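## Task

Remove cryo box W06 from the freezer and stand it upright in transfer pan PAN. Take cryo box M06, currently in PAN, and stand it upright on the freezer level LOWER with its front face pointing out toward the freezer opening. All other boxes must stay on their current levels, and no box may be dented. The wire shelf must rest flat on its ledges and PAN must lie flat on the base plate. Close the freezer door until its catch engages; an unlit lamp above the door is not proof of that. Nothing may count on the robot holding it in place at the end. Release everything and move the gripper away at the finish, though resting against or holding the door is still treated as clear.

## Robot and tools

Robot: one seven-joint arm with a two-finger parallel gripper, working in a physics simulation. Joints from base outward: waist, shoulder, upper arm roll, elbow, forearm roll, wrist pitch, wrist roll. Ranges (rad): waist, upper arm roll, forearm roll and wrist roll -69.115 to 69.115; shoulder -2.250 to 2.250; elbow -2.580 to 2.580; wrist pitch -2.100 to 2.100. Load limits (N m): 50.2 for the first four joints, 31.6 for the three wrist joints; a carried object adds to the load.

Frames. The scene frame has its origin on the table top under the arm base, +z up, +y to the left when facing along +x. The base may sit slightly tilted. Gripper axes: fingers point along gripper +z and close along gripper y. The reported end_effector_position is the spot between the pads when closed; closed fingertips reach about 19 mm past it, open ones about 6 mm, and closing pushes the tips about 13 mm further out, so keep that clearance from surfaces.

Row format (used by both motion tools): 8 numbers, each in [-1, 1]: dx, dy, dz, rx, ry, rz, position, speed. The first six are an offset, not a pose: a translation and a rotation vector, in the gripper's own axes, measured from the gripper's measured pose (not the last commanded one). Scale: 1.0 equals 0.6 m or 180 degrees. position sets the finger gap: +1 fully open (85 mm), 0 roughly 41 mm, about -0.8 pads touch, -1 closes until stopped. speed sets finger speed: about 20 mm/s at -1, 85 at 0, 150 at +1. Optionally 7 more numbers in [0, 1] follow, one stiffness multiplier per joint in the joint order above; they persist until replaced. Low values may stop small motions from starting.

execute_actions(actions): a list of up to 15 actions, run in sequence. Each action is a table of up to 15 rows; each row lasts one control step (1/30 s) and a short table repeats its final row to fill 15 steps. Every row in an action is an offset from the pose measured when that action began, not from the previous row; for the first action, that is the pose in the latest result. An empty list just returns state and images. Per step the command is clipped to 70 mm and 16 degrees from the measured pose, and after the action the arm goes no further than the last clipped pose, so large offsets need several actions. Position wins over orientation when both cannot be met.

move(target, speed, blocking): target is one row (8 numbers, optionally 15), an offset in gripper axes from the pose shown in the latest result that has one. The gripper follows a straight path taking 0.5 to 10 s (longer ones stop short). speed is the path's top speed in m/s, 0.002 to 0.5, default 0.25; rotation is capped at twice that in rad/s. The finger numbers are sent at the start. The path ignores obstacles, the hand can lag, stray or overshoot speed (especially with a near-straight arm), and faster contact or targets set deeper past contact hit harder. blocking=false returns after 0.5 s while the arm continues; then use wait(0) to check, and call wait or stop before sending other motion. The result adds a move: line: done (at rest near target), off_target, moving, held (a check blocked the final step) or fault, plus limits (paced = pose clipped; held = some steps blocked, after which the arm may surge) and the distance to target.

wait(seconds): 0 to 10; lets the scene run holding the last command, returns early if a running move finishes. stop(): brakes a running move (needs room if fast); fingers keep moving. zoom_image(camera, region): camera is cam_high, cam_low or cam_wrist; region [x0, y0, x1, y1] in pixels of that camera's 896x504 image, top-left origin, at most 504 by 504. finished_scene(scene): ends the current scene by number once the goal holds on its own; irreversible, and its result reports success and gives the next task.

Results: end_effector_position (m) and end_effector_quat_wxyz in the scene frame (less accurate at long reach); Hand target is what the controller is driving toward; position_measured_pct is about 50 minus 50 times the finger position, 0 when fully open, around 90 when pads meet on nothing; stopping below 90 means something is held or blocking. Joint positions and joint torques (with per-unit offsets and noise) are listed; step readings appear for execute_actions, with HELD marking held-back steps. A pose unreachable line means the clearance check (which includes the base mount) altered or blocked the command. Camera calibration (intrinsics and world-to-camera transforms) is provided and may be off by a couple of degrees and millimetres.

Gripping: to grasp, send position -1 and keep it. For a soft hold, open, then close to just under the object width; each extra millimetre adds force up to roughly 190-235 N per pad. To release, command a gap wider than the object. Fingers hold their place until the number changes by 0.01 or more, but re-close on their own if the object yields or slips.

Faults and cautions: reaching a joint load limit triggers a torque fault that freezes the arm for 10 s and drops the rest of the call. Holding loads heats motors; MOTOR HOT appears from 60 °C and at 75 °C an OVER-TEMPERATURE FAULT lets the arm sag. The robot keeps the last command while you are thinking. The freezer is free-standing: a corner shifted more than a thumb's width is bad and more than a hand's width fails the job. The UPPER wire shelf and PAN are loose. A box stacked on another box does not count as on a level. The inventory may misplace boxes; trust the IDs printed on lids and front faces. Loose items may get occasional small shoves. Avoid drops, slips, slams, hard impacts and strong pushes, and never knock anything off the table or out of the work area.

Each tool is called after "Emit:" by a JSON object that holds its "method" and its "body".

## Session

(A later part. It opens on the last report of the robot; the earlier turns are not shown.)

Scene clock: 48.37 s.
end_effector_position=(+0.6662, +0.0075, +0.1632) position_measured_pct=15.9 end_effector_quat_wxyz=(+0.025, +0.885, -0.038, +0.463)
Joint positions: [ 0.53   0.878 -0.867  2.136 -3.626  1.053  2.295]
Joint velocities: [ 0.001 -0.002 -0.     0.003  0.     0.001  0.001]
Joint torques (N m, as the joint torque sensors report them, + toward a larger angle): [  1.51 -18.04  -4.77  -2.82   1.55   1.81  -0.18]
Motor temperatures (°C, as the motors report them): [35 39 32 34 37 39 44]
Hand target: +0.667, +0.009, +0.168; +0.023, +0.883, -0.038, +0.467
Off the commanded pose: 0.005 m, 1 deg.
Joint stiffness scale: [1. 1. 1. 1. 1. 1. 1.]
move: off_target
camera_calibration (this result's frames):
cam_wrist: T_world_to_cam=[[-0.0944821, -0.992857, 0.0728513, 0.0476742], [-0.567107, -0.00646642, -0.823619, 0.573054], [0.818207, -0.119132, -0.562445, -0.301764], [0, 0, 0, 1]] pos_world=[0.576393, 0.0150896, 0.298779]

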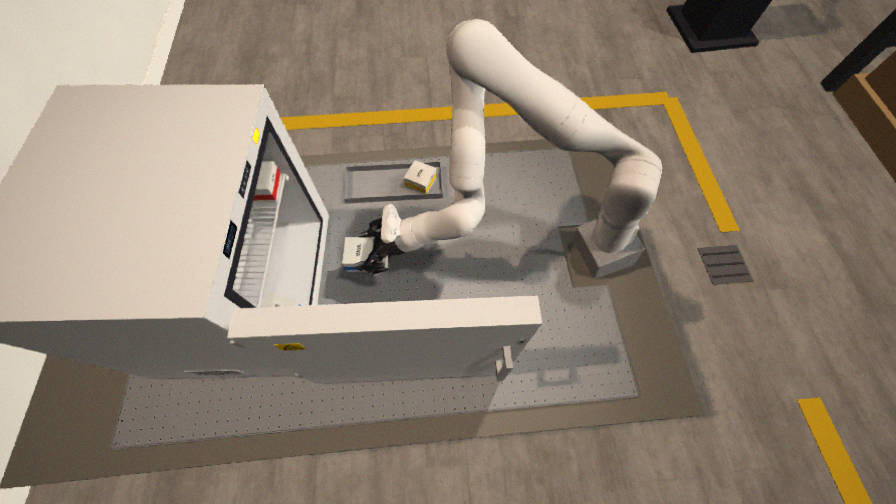

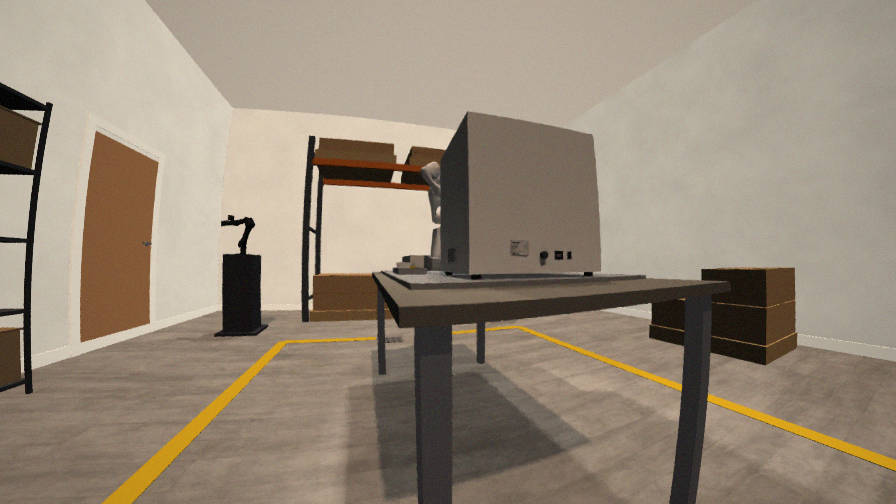

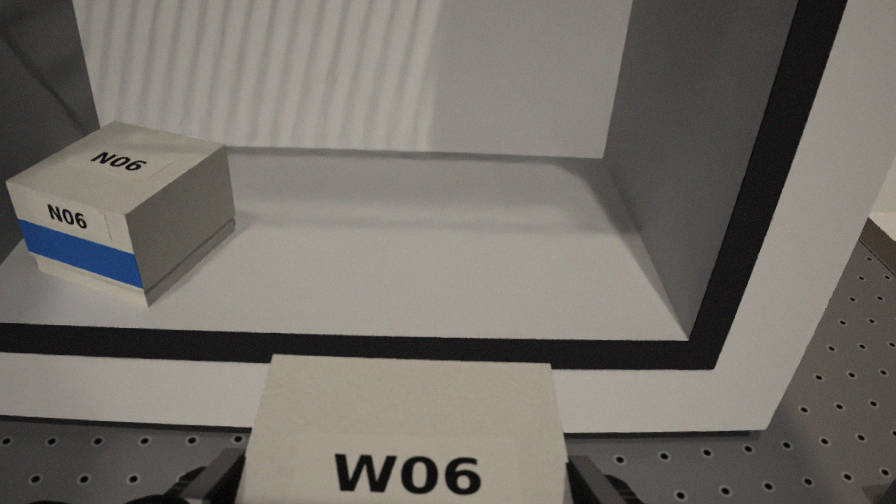

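Emit:
{"method": "move", "body": {"target": [-0.047,0.535,0.079,0.018,0.004,-0.013,0.65,-1], "speed": 0.15}}

Emit:
{"method": "move", "body": {"target": [-0.062,0,0.042,0,0,0,0.65,-1], "speed": 0.04}}

Emit:
{"method": "zoom_image", "body": {"camera": "cam_low", "region": [370,230,450,285]}}

Scene clock: 51.33 s.
end_effector_position=(+0.6584, -0.3159, +0.1163) position_measured_pct=15.9 end_effector_quat_wxyz=(+0.013, +0.884, -0.006, +0.467)
Joint positions: [ 1.266  1.187 -0.914  1.715 -2.698  0.329  2.159]
Joint velocities: [ 0.005  0.006 -0.004 -0.001 -0.001 -0.003  0.   ]
Joint torques (N m, as the joint torque sensors report them, + toward a larger angle): [  4.38 -19.9   -7.53  -3.66   0.62   2.06  -0.17]
Motor temperatures (°C, as the motors report them): [35 39 32 34 37 39 44]
Hand target: +0.659, -0.316, +0.116; +0.011, +0.884, -0.006, +0.467
Off the commanded pose: 0.002 m, 0 deg.
Joint stiffness scale: [1. 1. 1. 1. 1. 1. 1.]
move: done
camera_calibration (this result's frames):
cam_wrist: T_world_to_cam=[[-0.0279168, -0.996444, 0.0795027, -0.316393], [-0.558543, -0.0504102, -0.827942, 0.508818], [0.829006, -0.0675191, -0.555149, -0.351987], [0, 0, 0, 1]] pos_world=[0.567163, -0.313384, 0.251021]

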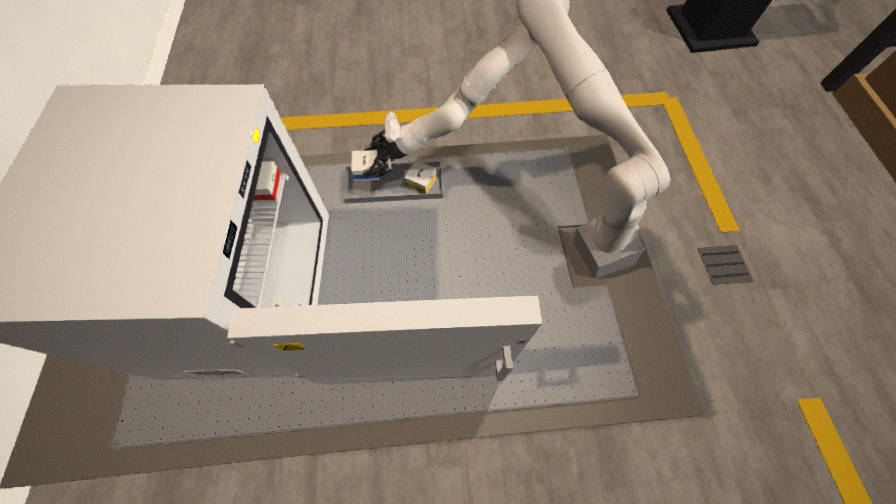

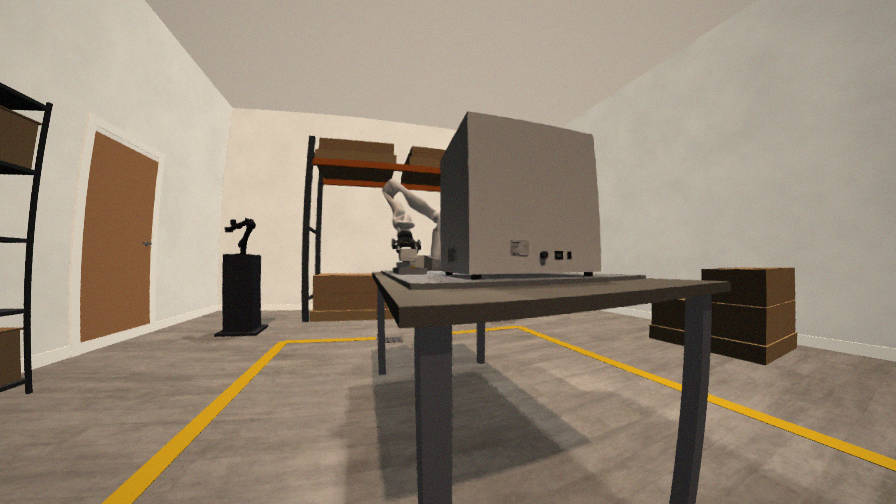

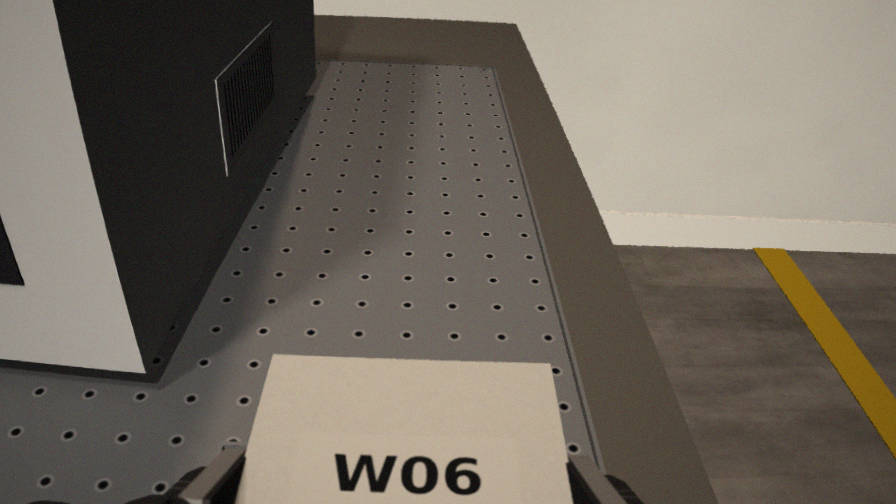

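Scene clock: 52.83 s.
end_effector_position=(+0.6582, -0.3150, +0.0733) position_measured_pct=15.9 end_effector_quat_wxyz=(+0.009, +0.885, -0.010, +0.466)
Joint positions: [ 1.24   1.282 -0.895  1.676 -2.672  0.362  2.185]
Joint velocities: [-0.     0.005 -0.    -0.001  0.001 -0.     0.006]
Joint torques (N m, as the joint torque sensors report them, + toward a larger angle): [  4.   -20.87  -7.28  -3.05   0.64   1.86  -0.07]
Motor temperatures (°C, as the motors report them): [35 39 32 34 37 39 44]
Hand target: +0.658, -0.317, +0.071; +0.013, +0.884, -0.006, +0.467
Off the commanded pose: 0.003 m, 1 deg.
Joint stiffness scale: [1. 1. 1. 1. 1. 1. 1.]
move: done
camera_calibration (this result's frames):
cam_wrist: T_world_to_cam=[[-0.0307197, -0.997117, 0.069384, -0.309686], [-0.55994, -0.0403339, -0.827551, 0.477257], [0.827964, -0.064273, -0.557086, -0.373809], [0, 0, 0, 1]] pos_world=[0.567222, -0.31357, 0.208198]

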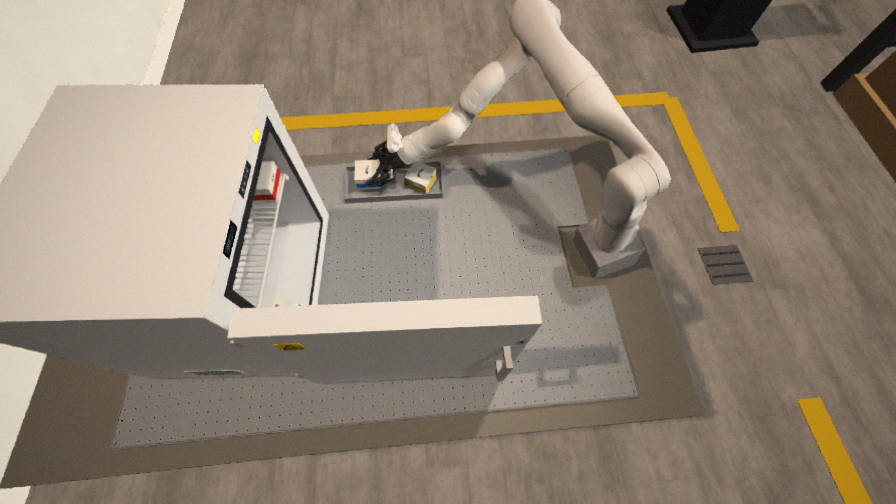

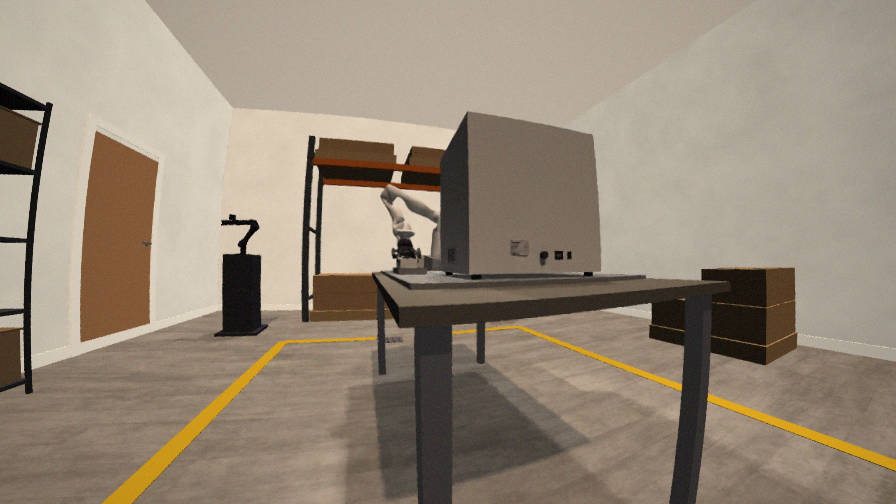

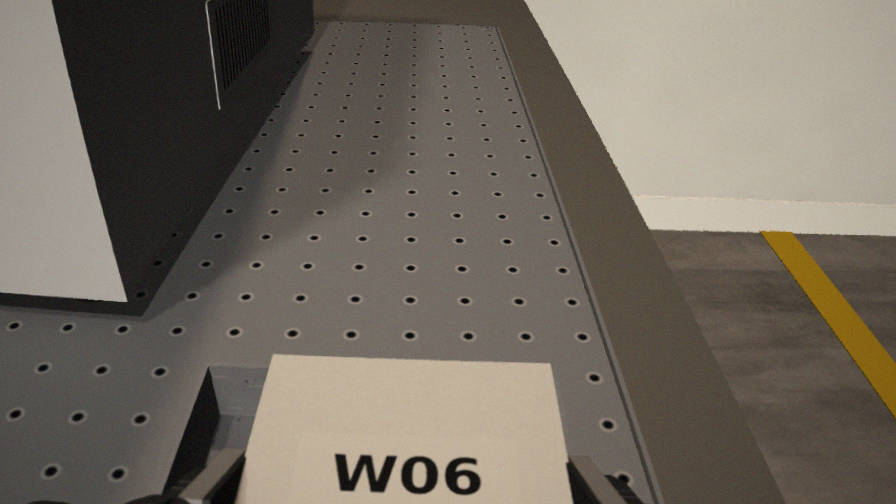

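Region (370, 230, 450, 285) of cam_low's 896x504 image, scaled by 6.300, with more detail than that image has; it fills the top 346 rows of this view, and the rest is white.

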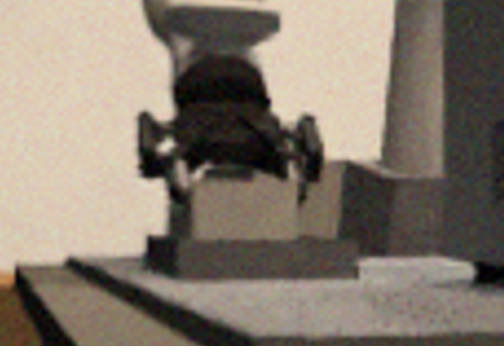

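Emit:
{"method": "execute_actions", "body": {"actions": [[[0,-0.025,0,0,0,0,0.65,-1]],[[-0.012,0,0.008,0,0,0,0.65,-1]],[[-0.012,0,0.008,0,0,0,0.65,-1]],[[-0.007,0,0.005,0,0,0,0.65,-1]]]}}

Scene clock: 54.90 s.
end_effector_position=(+0.6594, -0.2978, +0.0588) position_measured_pct=15.9 end_effector_quat_wxyz=(+0.000, +0.885, -0.018, +0.466)
Joint positions: [ 1.207  1.3   -0.876  1.692 -2.698  0.41   2.187]
Joint velocities: [-0.     0.001 -0.     0.    -0.002 -0.    -0.001]
Joint torques (N m, as the joint torque sensors report them, + toward a larger angle): [  3.42 -16.99  -4.61  -2.2    0.21   0.7   -0.3 ]
Motor temperatures (°C, as the motors report them): [35 39 32 34 37 39 44]
Hand target: +0.659, -0.297, +0.054; -0.000, +0.885, -0.018, +0.465
Off the commanded pose: 0.005 m, 0 deg.
Joint stiffness scale: [1. 1. 1. 1. 1. 1. 1.]
Step readings (end_effector_position; steps 1 to 15: 1st action; 16 to 30: 2nd action; 31 to 45: 3rd action; 46 to 60: 4th action):
0: (+0.6582, -0.3149, +0.0731)
1: (+0.6583, -0.3147, +0.0732)
2: (+0.6580, -0.3136, +0.0732)
4: (+0.6574, -0.3082, +0.0725)
8: (+0.6584, -0.3014, +0.0727)
15: (+0.6594, -0.2995, +0.0734)
16: (+0.6595, -0.2994, +0.0731)
17: (+0.6597, -0.2995, +0.0721)
19: (+0.6596, -0.2991, +0.0696)
23: (+0.6592, -0.2984, +0.0672)
30: (+0.6590, -0.2983, +0.0662)
31: (+0.6590, -0.2982, +0.0658)
32: (+0.6592, -0.2983, +0.0647)
34: (+0.6591, -0.2979, +0.0623)
38: (+0.6587, -0.2972, +0.0600)
45: (+0.6586, -0.2970, +0.0593)
46: (+0.6586, -0.2970, +0.0590)
47: (+0.6587, -0.2972, +0.0588)
49: (+0.6591, -0.2976, +0.0588)
53: (+0.6593, -0.2978, +0.0588)
60: end_effector_position above
camera_calibration (this result's frames):
cam_wrist: T_world_to_cam=[[-0.0380854, -0.998191, 0.0465184, -0.285704], [-0.560018, -0.0172339, -0.828301, 0.473621], [0.827604, -0.0575973, -0.558349, -0.379453], [0, 0, 0, 1]] pos_world=[0.568392, -0.29888, 0.193724]

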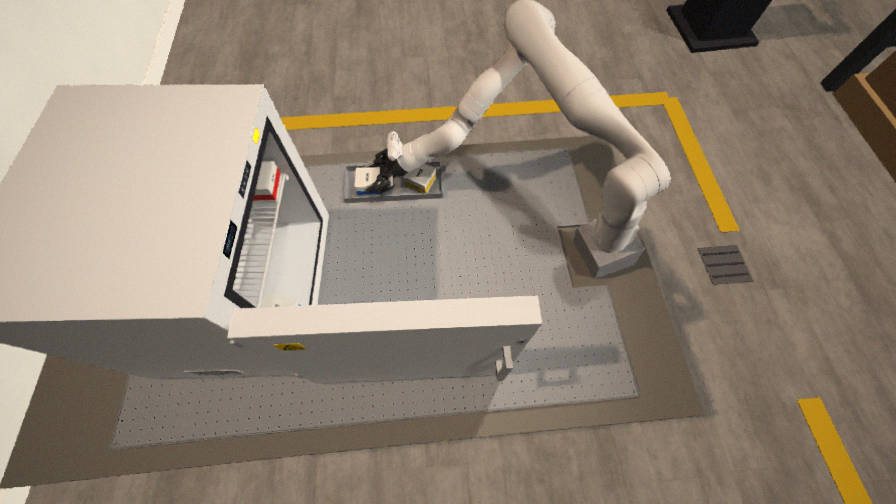

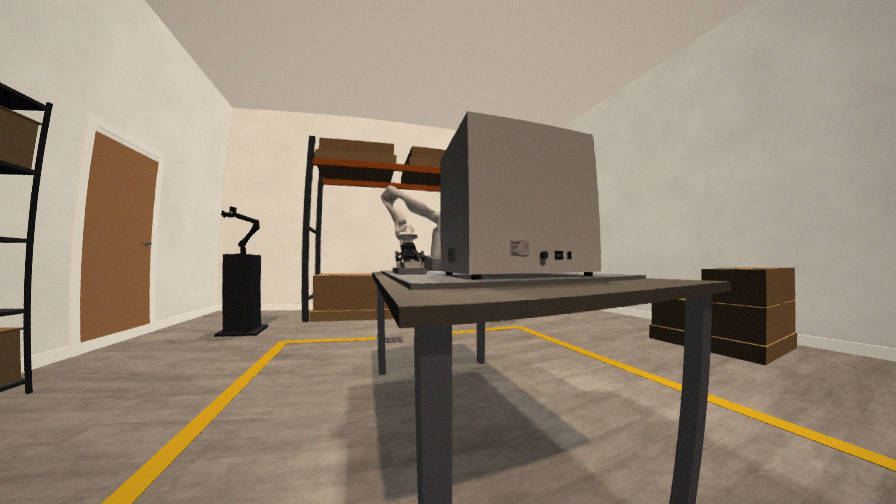

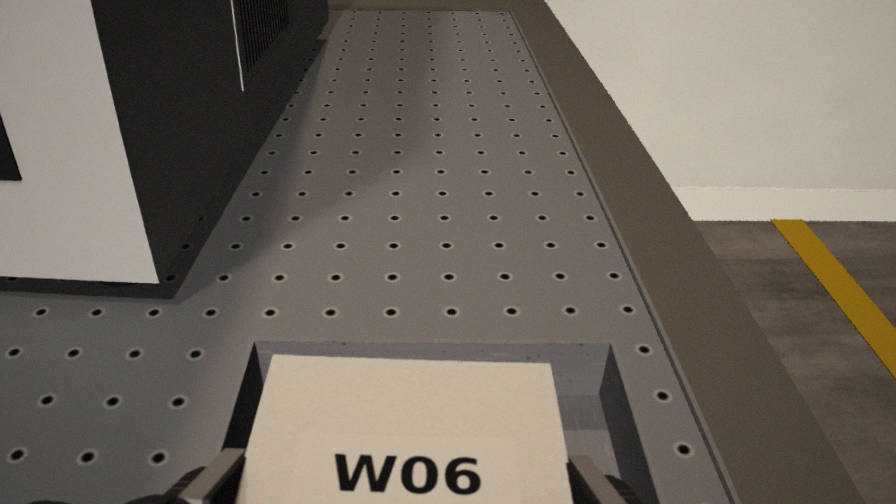

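Emit:
{"method": "execute_actions", "body": {"actions": [[[0,0,0,0,0,0,1,0]],[[0.082,0,-0.057,0,0,0,1,0]],[[0,0,0,0,-0.05,0,1,0]]]}}

Emit:
{"method": "move", "body": {"target": [-0.262,-0.035,-0.26,-0.105,0,0.095,1,0], "speed": 0.15}}

Scene clock: 56.53 s.
end_effector_position=(+0.6587, -0.2992, +0.1153) position_measured_pct=0.0 end_effector_quat_wxyz=(+0.001, +0.917, -0.014, +0.398)
Joint positions: [ 1.174  1.061 -0.836  1.685 -2.86   0.172  2.136]
Joint velocities: [-0.031 -0.033  0.006 -0.006 -0.005 -0.011 -0.001]
Joint torques (N m, as the joint torque sensors report them, + toward a larger angle): [  4.03 -19.52  -5.75  -4.41   0.17   1.51  -0.17]
Motor temperatures (°C, as the motors report them): [35 39 32 34 37 39 44]
Hand target: +0.659, -0.300, +0.116; +0.002, +0.918, -0.015, +0.396
Off the commanded pose: 0.001 m, 0 deg.
Joint stiffness scale: [1. 1. 1. 1. 1. 1. 1.]
Step readings (end_effector_position; steps 1 to 15: 1st action; 16 to 30: 2nd action; 31 to 45: 3rd action):
0: (+0.6594, -0.2978, +0.0588)
1: (+0.6594, -0.2979, +0.0589)
2: (+0.6594, -0.2979, +0.0589)
4: (+0.6594, -0.2979, +0.0589)
8: (+0.6594, -0.2979, +0.0589)
15: (+0.6594, -0.2979, +0.0589)
16: (+0.6594, -0.2980, +0.0594)
17: (+0.6585, -0.2973, +0.0621)
19: (+0.6573, -0.2938, +0.0782)
23: (+0.6603, -0.2944, +0.1058)
30: (+0.6594, -0.3000, +0.1159)
31: (+0.6592, -0.2999, +0.1162)
32: (+0.6579, -0.2993, +0.1150)
34: (+0.6529, -0.2994, +0.1091)
38: (+0.6506, -0.3032, +0.1072)
45: end_effector_position above
camera_calibration (this result's frames):
cam_wrist: T_world_to_cam=[[-0.022687, -0.99828, 0.0540558, -0.300753], [-0.677225, -0.0244289, -0.73537, 0.584387], [0.735426, -0.0532913, -0.675506, -0.271922], [0, 0, 0, 1]] pos_world=[0.588916, -0.300451, 0.262313]

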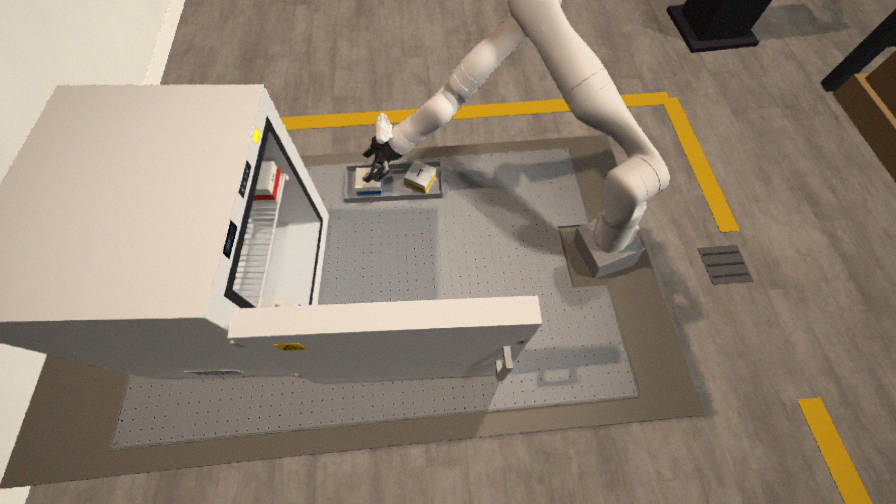

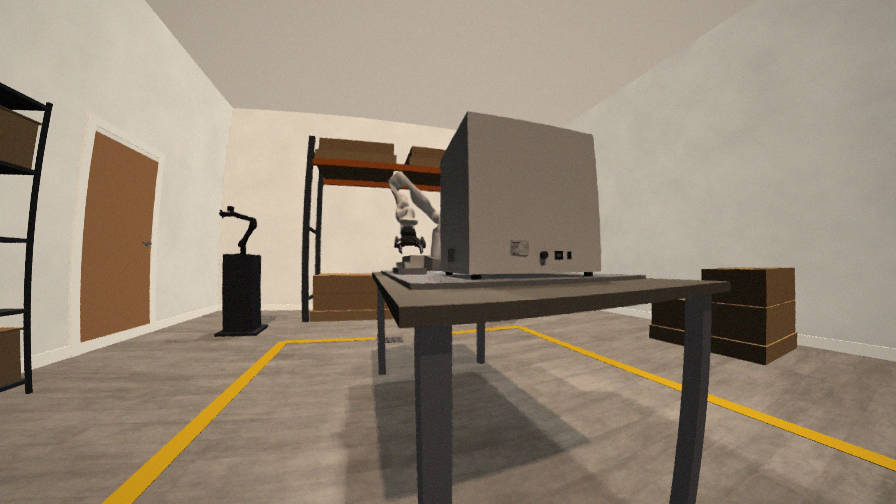

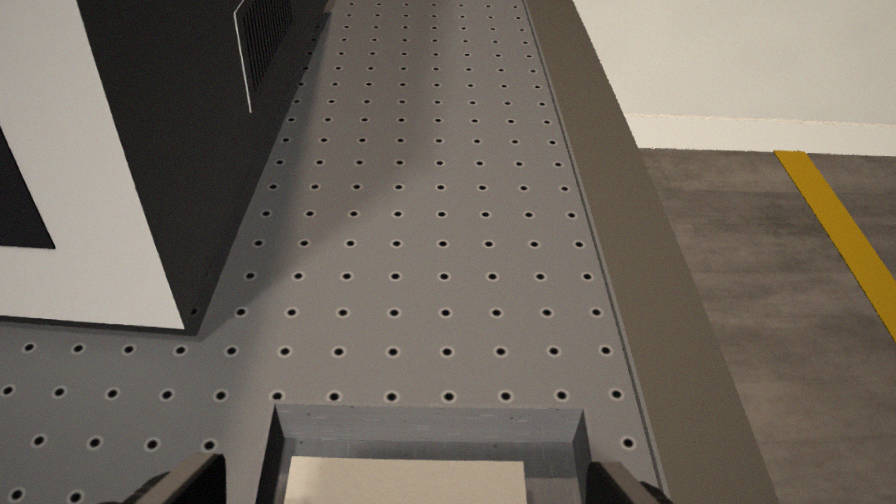

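Scene clock: 58.53 s.
end_effector_position=(+0.4427, -0.2696, +0.1086) position_measured_pct=0.0 end_effector_quat_wxyz=(+0.090, +0.892, -0.209, +0.390)
Joint positions: [ 1.229  1.008 -0.7    2.438 -3.179  1.054  2.116]
Joint velocities: [ 0.002  0.007 -0.     0.     0.001  0.001 -0.   ]
Joint torques (N m, as the joint torque sensors report them, + toward a larger angle): [  2.72 -15.54  -3.09   0.48   1.5    1.7   -0.22]
Motor temperatures (°C, as the motors report them): [35 40 32 34 37 39 44]
Hand target: +0.439, -0.272, +0.107; +0.091, +0.892, -0.215, +0.387
Off the commanded pose: 0.006 m, 1 deg.
Joint stiffness scale: [1. 1. 1. 1. 1. 1. 1.]
move: off_target
camera_calibration (this result's frames):
cam_wrist: T_world_to_cam=[[-0.438145, -0.896893, 0.0600976, -0.0651243], [-0.624851, 0.255821, -0.737643, 0.486492], [0.646213, -0.360746, -0.672511, -0.159721], [0, 0, 0, 1]] pos_world=[0.378664, -0.240483, 0.255357]

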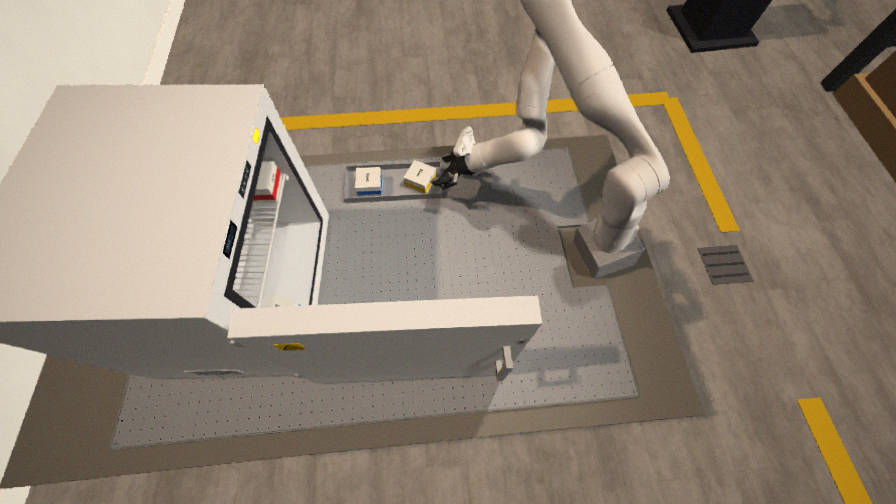

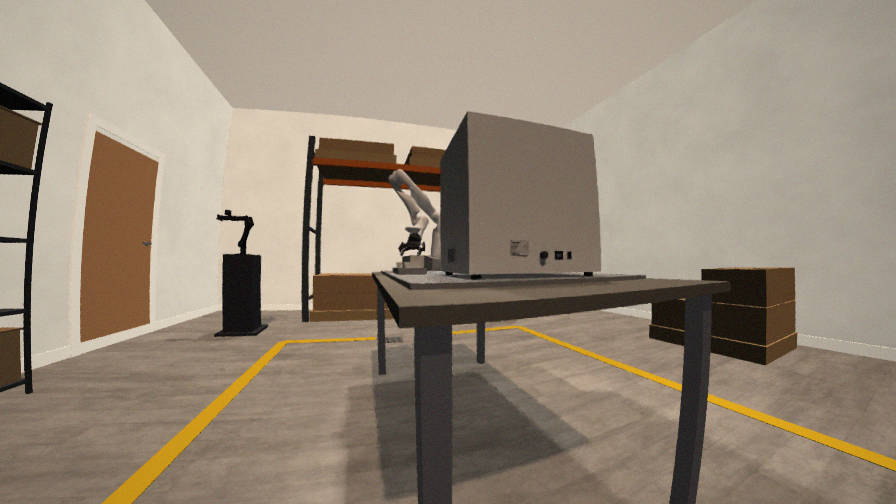

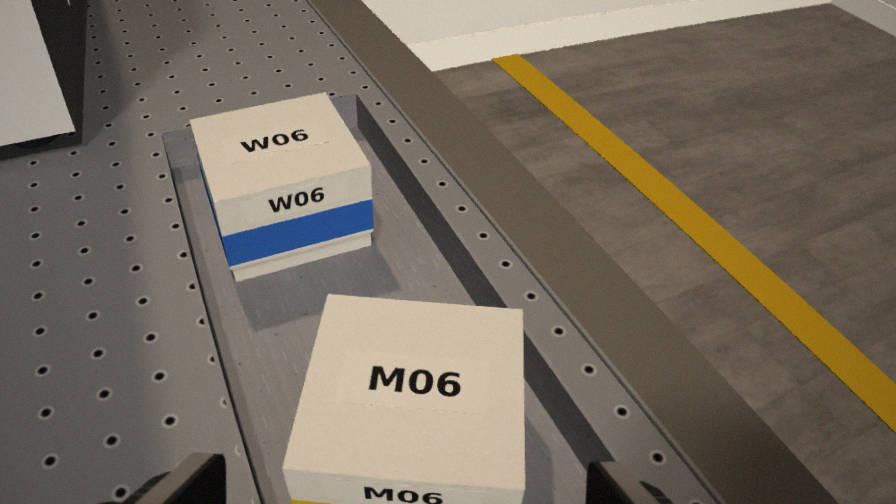

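Emit:
{"method": "move", "body": {"target": [0.011,0,0.135,-0.012,0,0.011,1,0], "speed": 0.05}}

Emit:
{"method": "move", "body": {"target": [0,0,0,0,0,0,0.65,-1]}}

Emit:
{"method": "move", "body": {"target": [0.125,0,-0.115,0,0,0,0.65,-1], "speed": 0.08}}

Scene clock: 60.63 s.
end_effector_position=(+0.5025, -0.2969, +0.0626) position_measured_pct=0.0 end_effector_quat_wxyz=(+0.098, +0.885, -0.231, +0.393)
Joint positions: [ 1.113  1.104 -0.676  2.214 -3.252  0.995  2.116]
Joint velocities: [-0.007  0.     0.004 -0.002  0.    -0.001  0.   ]
Joint torques (N m, as the joint torque sensors report them, + toward a larger angle): [  2.85 -17.28  -3.74  -0.03   1.23   1.58  -0.23]
Motor temperatures (°C, as the motors report them): [35 40 32 34 37 39 44]
Hand target: +0.500, -0.298, +0.059; +0.100, +0.887, -0.231, +0.388
Off the commanded pose: 0.005 m, 1 deg.
Joint stiffness scale: [1. 1. 1. 1. 1. 1. 1.]
move: off_target
camera_calibration (this result's frames):
cam_wrist: T_world_to_cam=[[-0.481812, -0.87447, 0.0562045, -0.0318168], [-0.603891, 0.284884, -0.744417, 0.495437], [0.634959, -0.392611, -0.665345, -0.243392], [0, 0, 0, 1]] pos_world=[0.438404, -0.264524, 0.20866]

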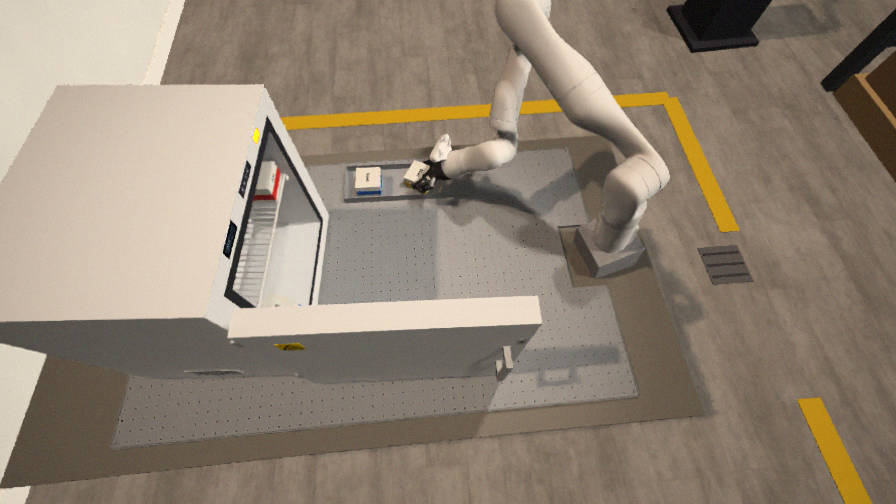

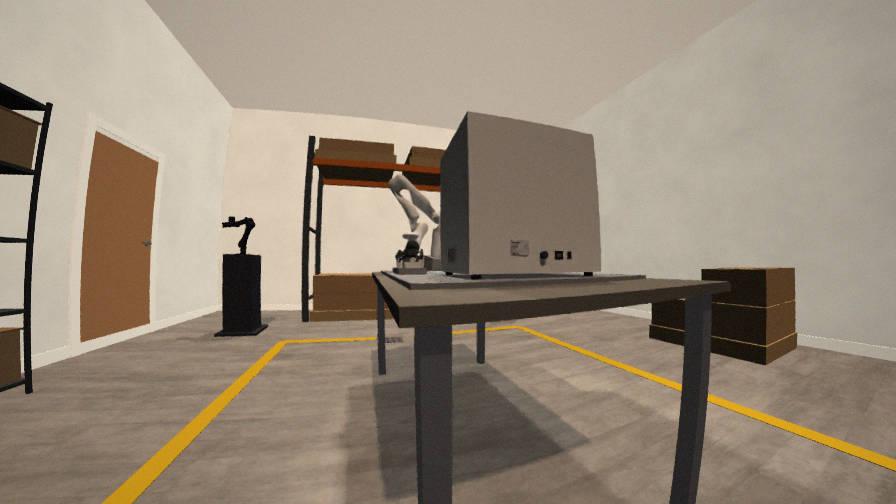

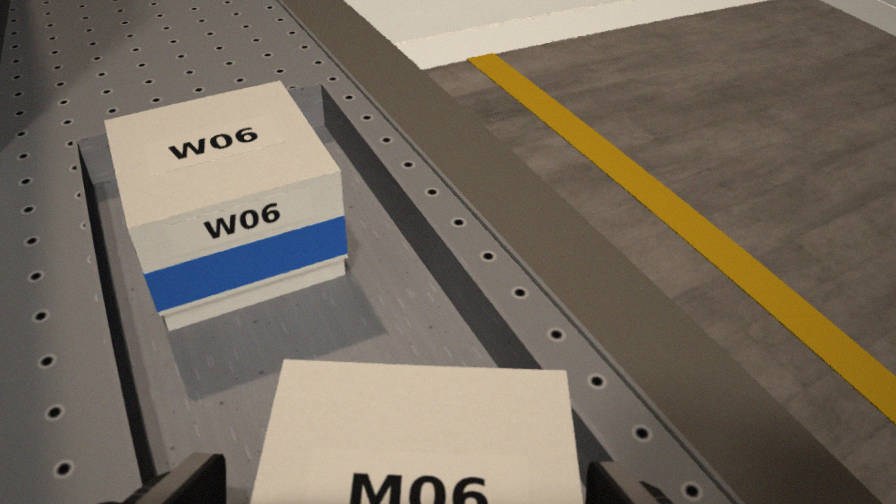

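Scene clock: 61.73 s.
end_effector_position=(+0.5026, -0.2970, +0.0629) position_measured_pct=16.7 end_effector_quat_wxyz=(+0.099, +0.885, -0.231, +0.393)
Joint positions: [ 1.113  1.104 -0.676  2.214 -3.252  0.995  2.116]
Joint velocities: [-0.     0.     0.     0.002  0.001 -0.001  0.   ]
Joint torques (N m, as the joint torque sensors report them, + toward a larger angle): [  2.6  -14.61  -2.58  -0.75   0.75   0.83  -0.1 ]
Motor temperatures (°C, as the motors report them): [35 40 32 34 37 39 44]
Hand target: +0.503, -0.297, +0.063; +0.098, +0.885, -0.231, +0.393
Off the commanded pose: 0.000 m, 0 deg.
Joint stiffness scale: [1. 1. 1. 1. 1. 1. 1.]
move: done
camera_calibration (this result's frames):
cam_wrist: T_world_to_cam=[[-0.48169, -0.874519, 0.0564948, -0.0319355], [-0.603767, 0.284451, -0.744683, 0.49554], [0.635169, -0.392816, -0.665023, -0.243531], [0, 0, 0, 1]] pos_world=[0.438491, -0.264548, 0.208871]

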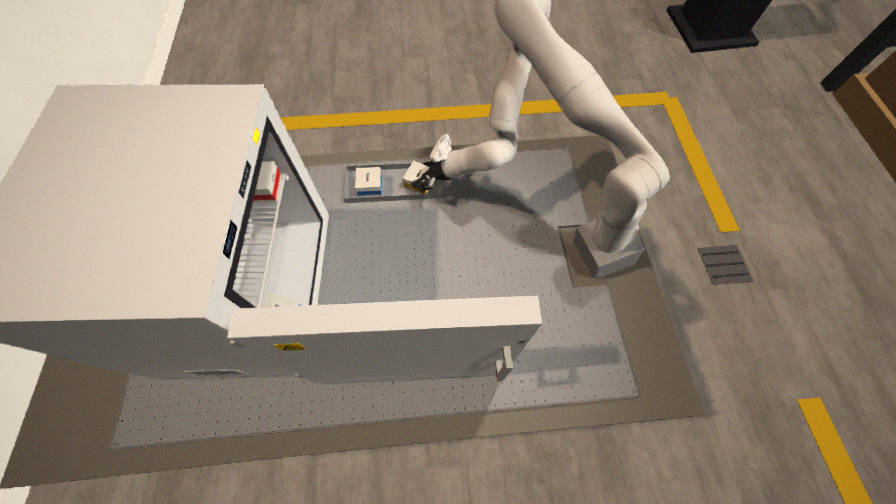

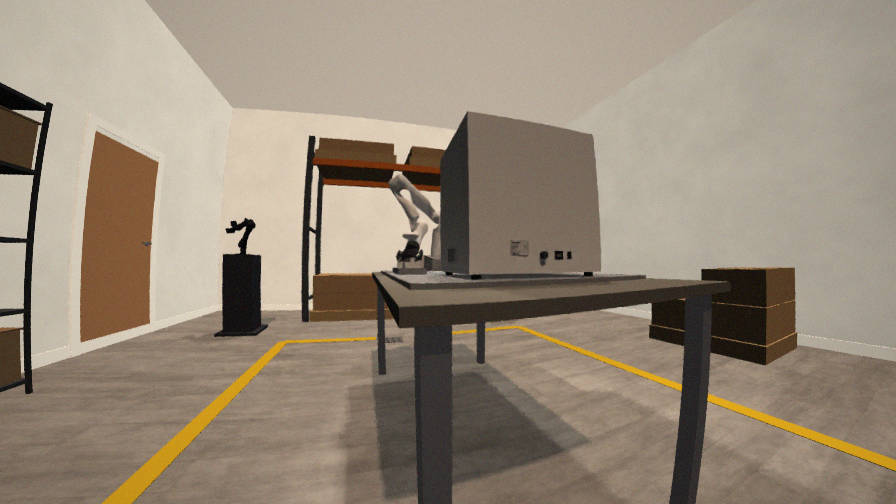

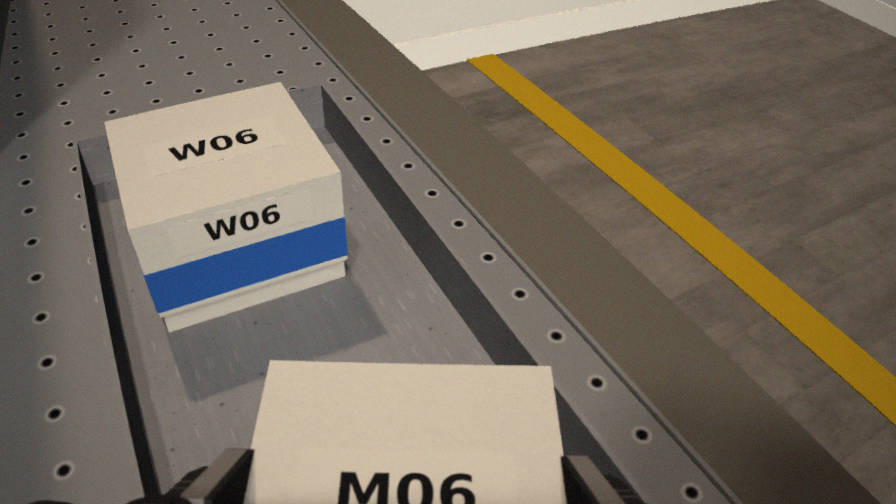

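Scene clock: 63.53 s.
end_effector_position=(+0.5029, -0.2991, +0.1647) position_measured_pct=16.7 end_effector_quat_wxyz=(+0.102, +0.885, -0.227, +0.394)
Joint positions: [ 1.208  0.797 -0.755  2.278 -3.348  0.773  2.078]
Joint velocities: [ 0.    -0.005 -0.     0.001  0.    -0.001 -0.005]
Joint torques (N m, as the joint torque sensors report them, + toward a larger angle): [  3.02 -15.83  -3.25  -2.97   0.93   1.99  -0.19]
Motor temperatures (°C, as the motors report them): [35 40 32 34 37 39 44]
Hand target: +0.502, -0.297, +0.165; +0.099, +0.885, -0.231, +0.393
Off the commanded pose: 0.002 m, 1 deg.
Joint stiffness scale: [1. 1. 1. 1. 1. 1. 1.]
move: done
camera_calibration (this result's frames):
cam_wrist: T_world_to_cam=[[-0.478109, -0.875983, 0.0637562, -0.0428659], [-0.604174, 0.275332, -0.747774, 0.570086], [0.637483, -0.396037, -0.660885, -0.17962], [0, 0, 0, 1]] pos_world=[0.438442, -0.265649, 0.31032]

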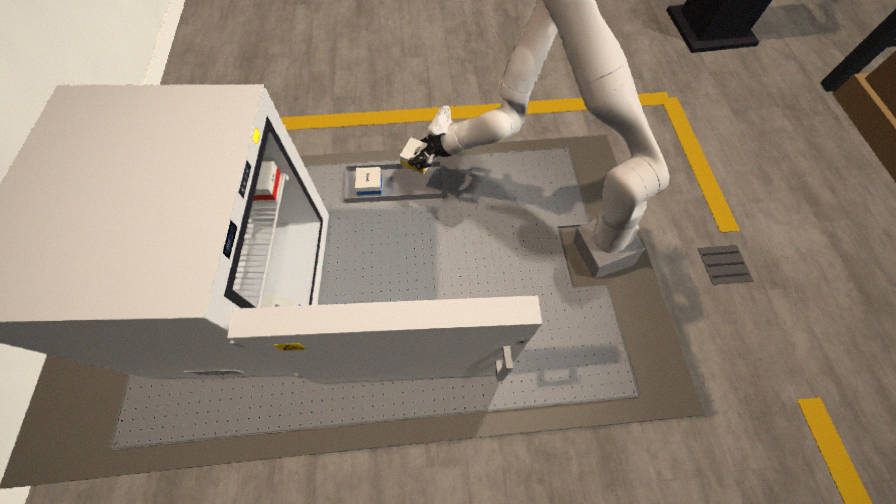

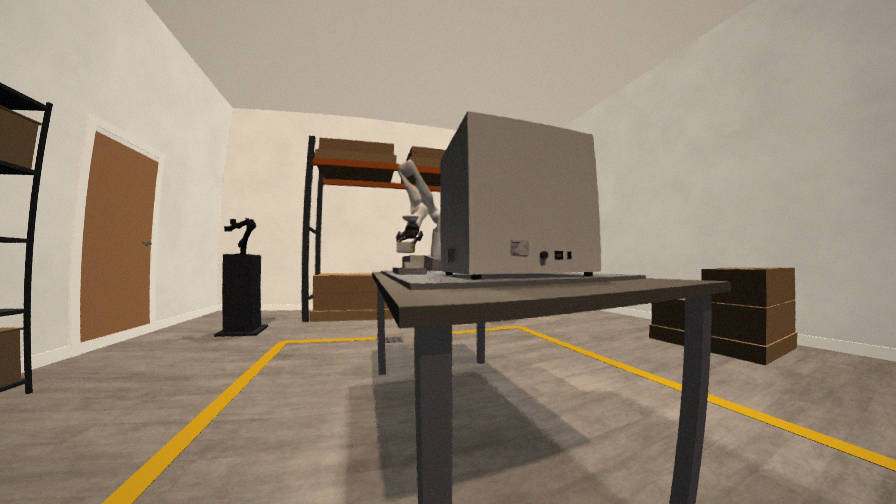

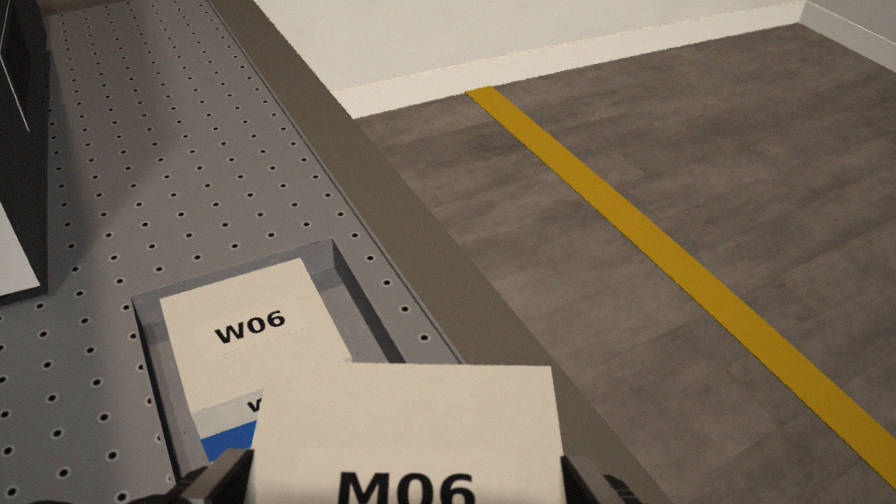

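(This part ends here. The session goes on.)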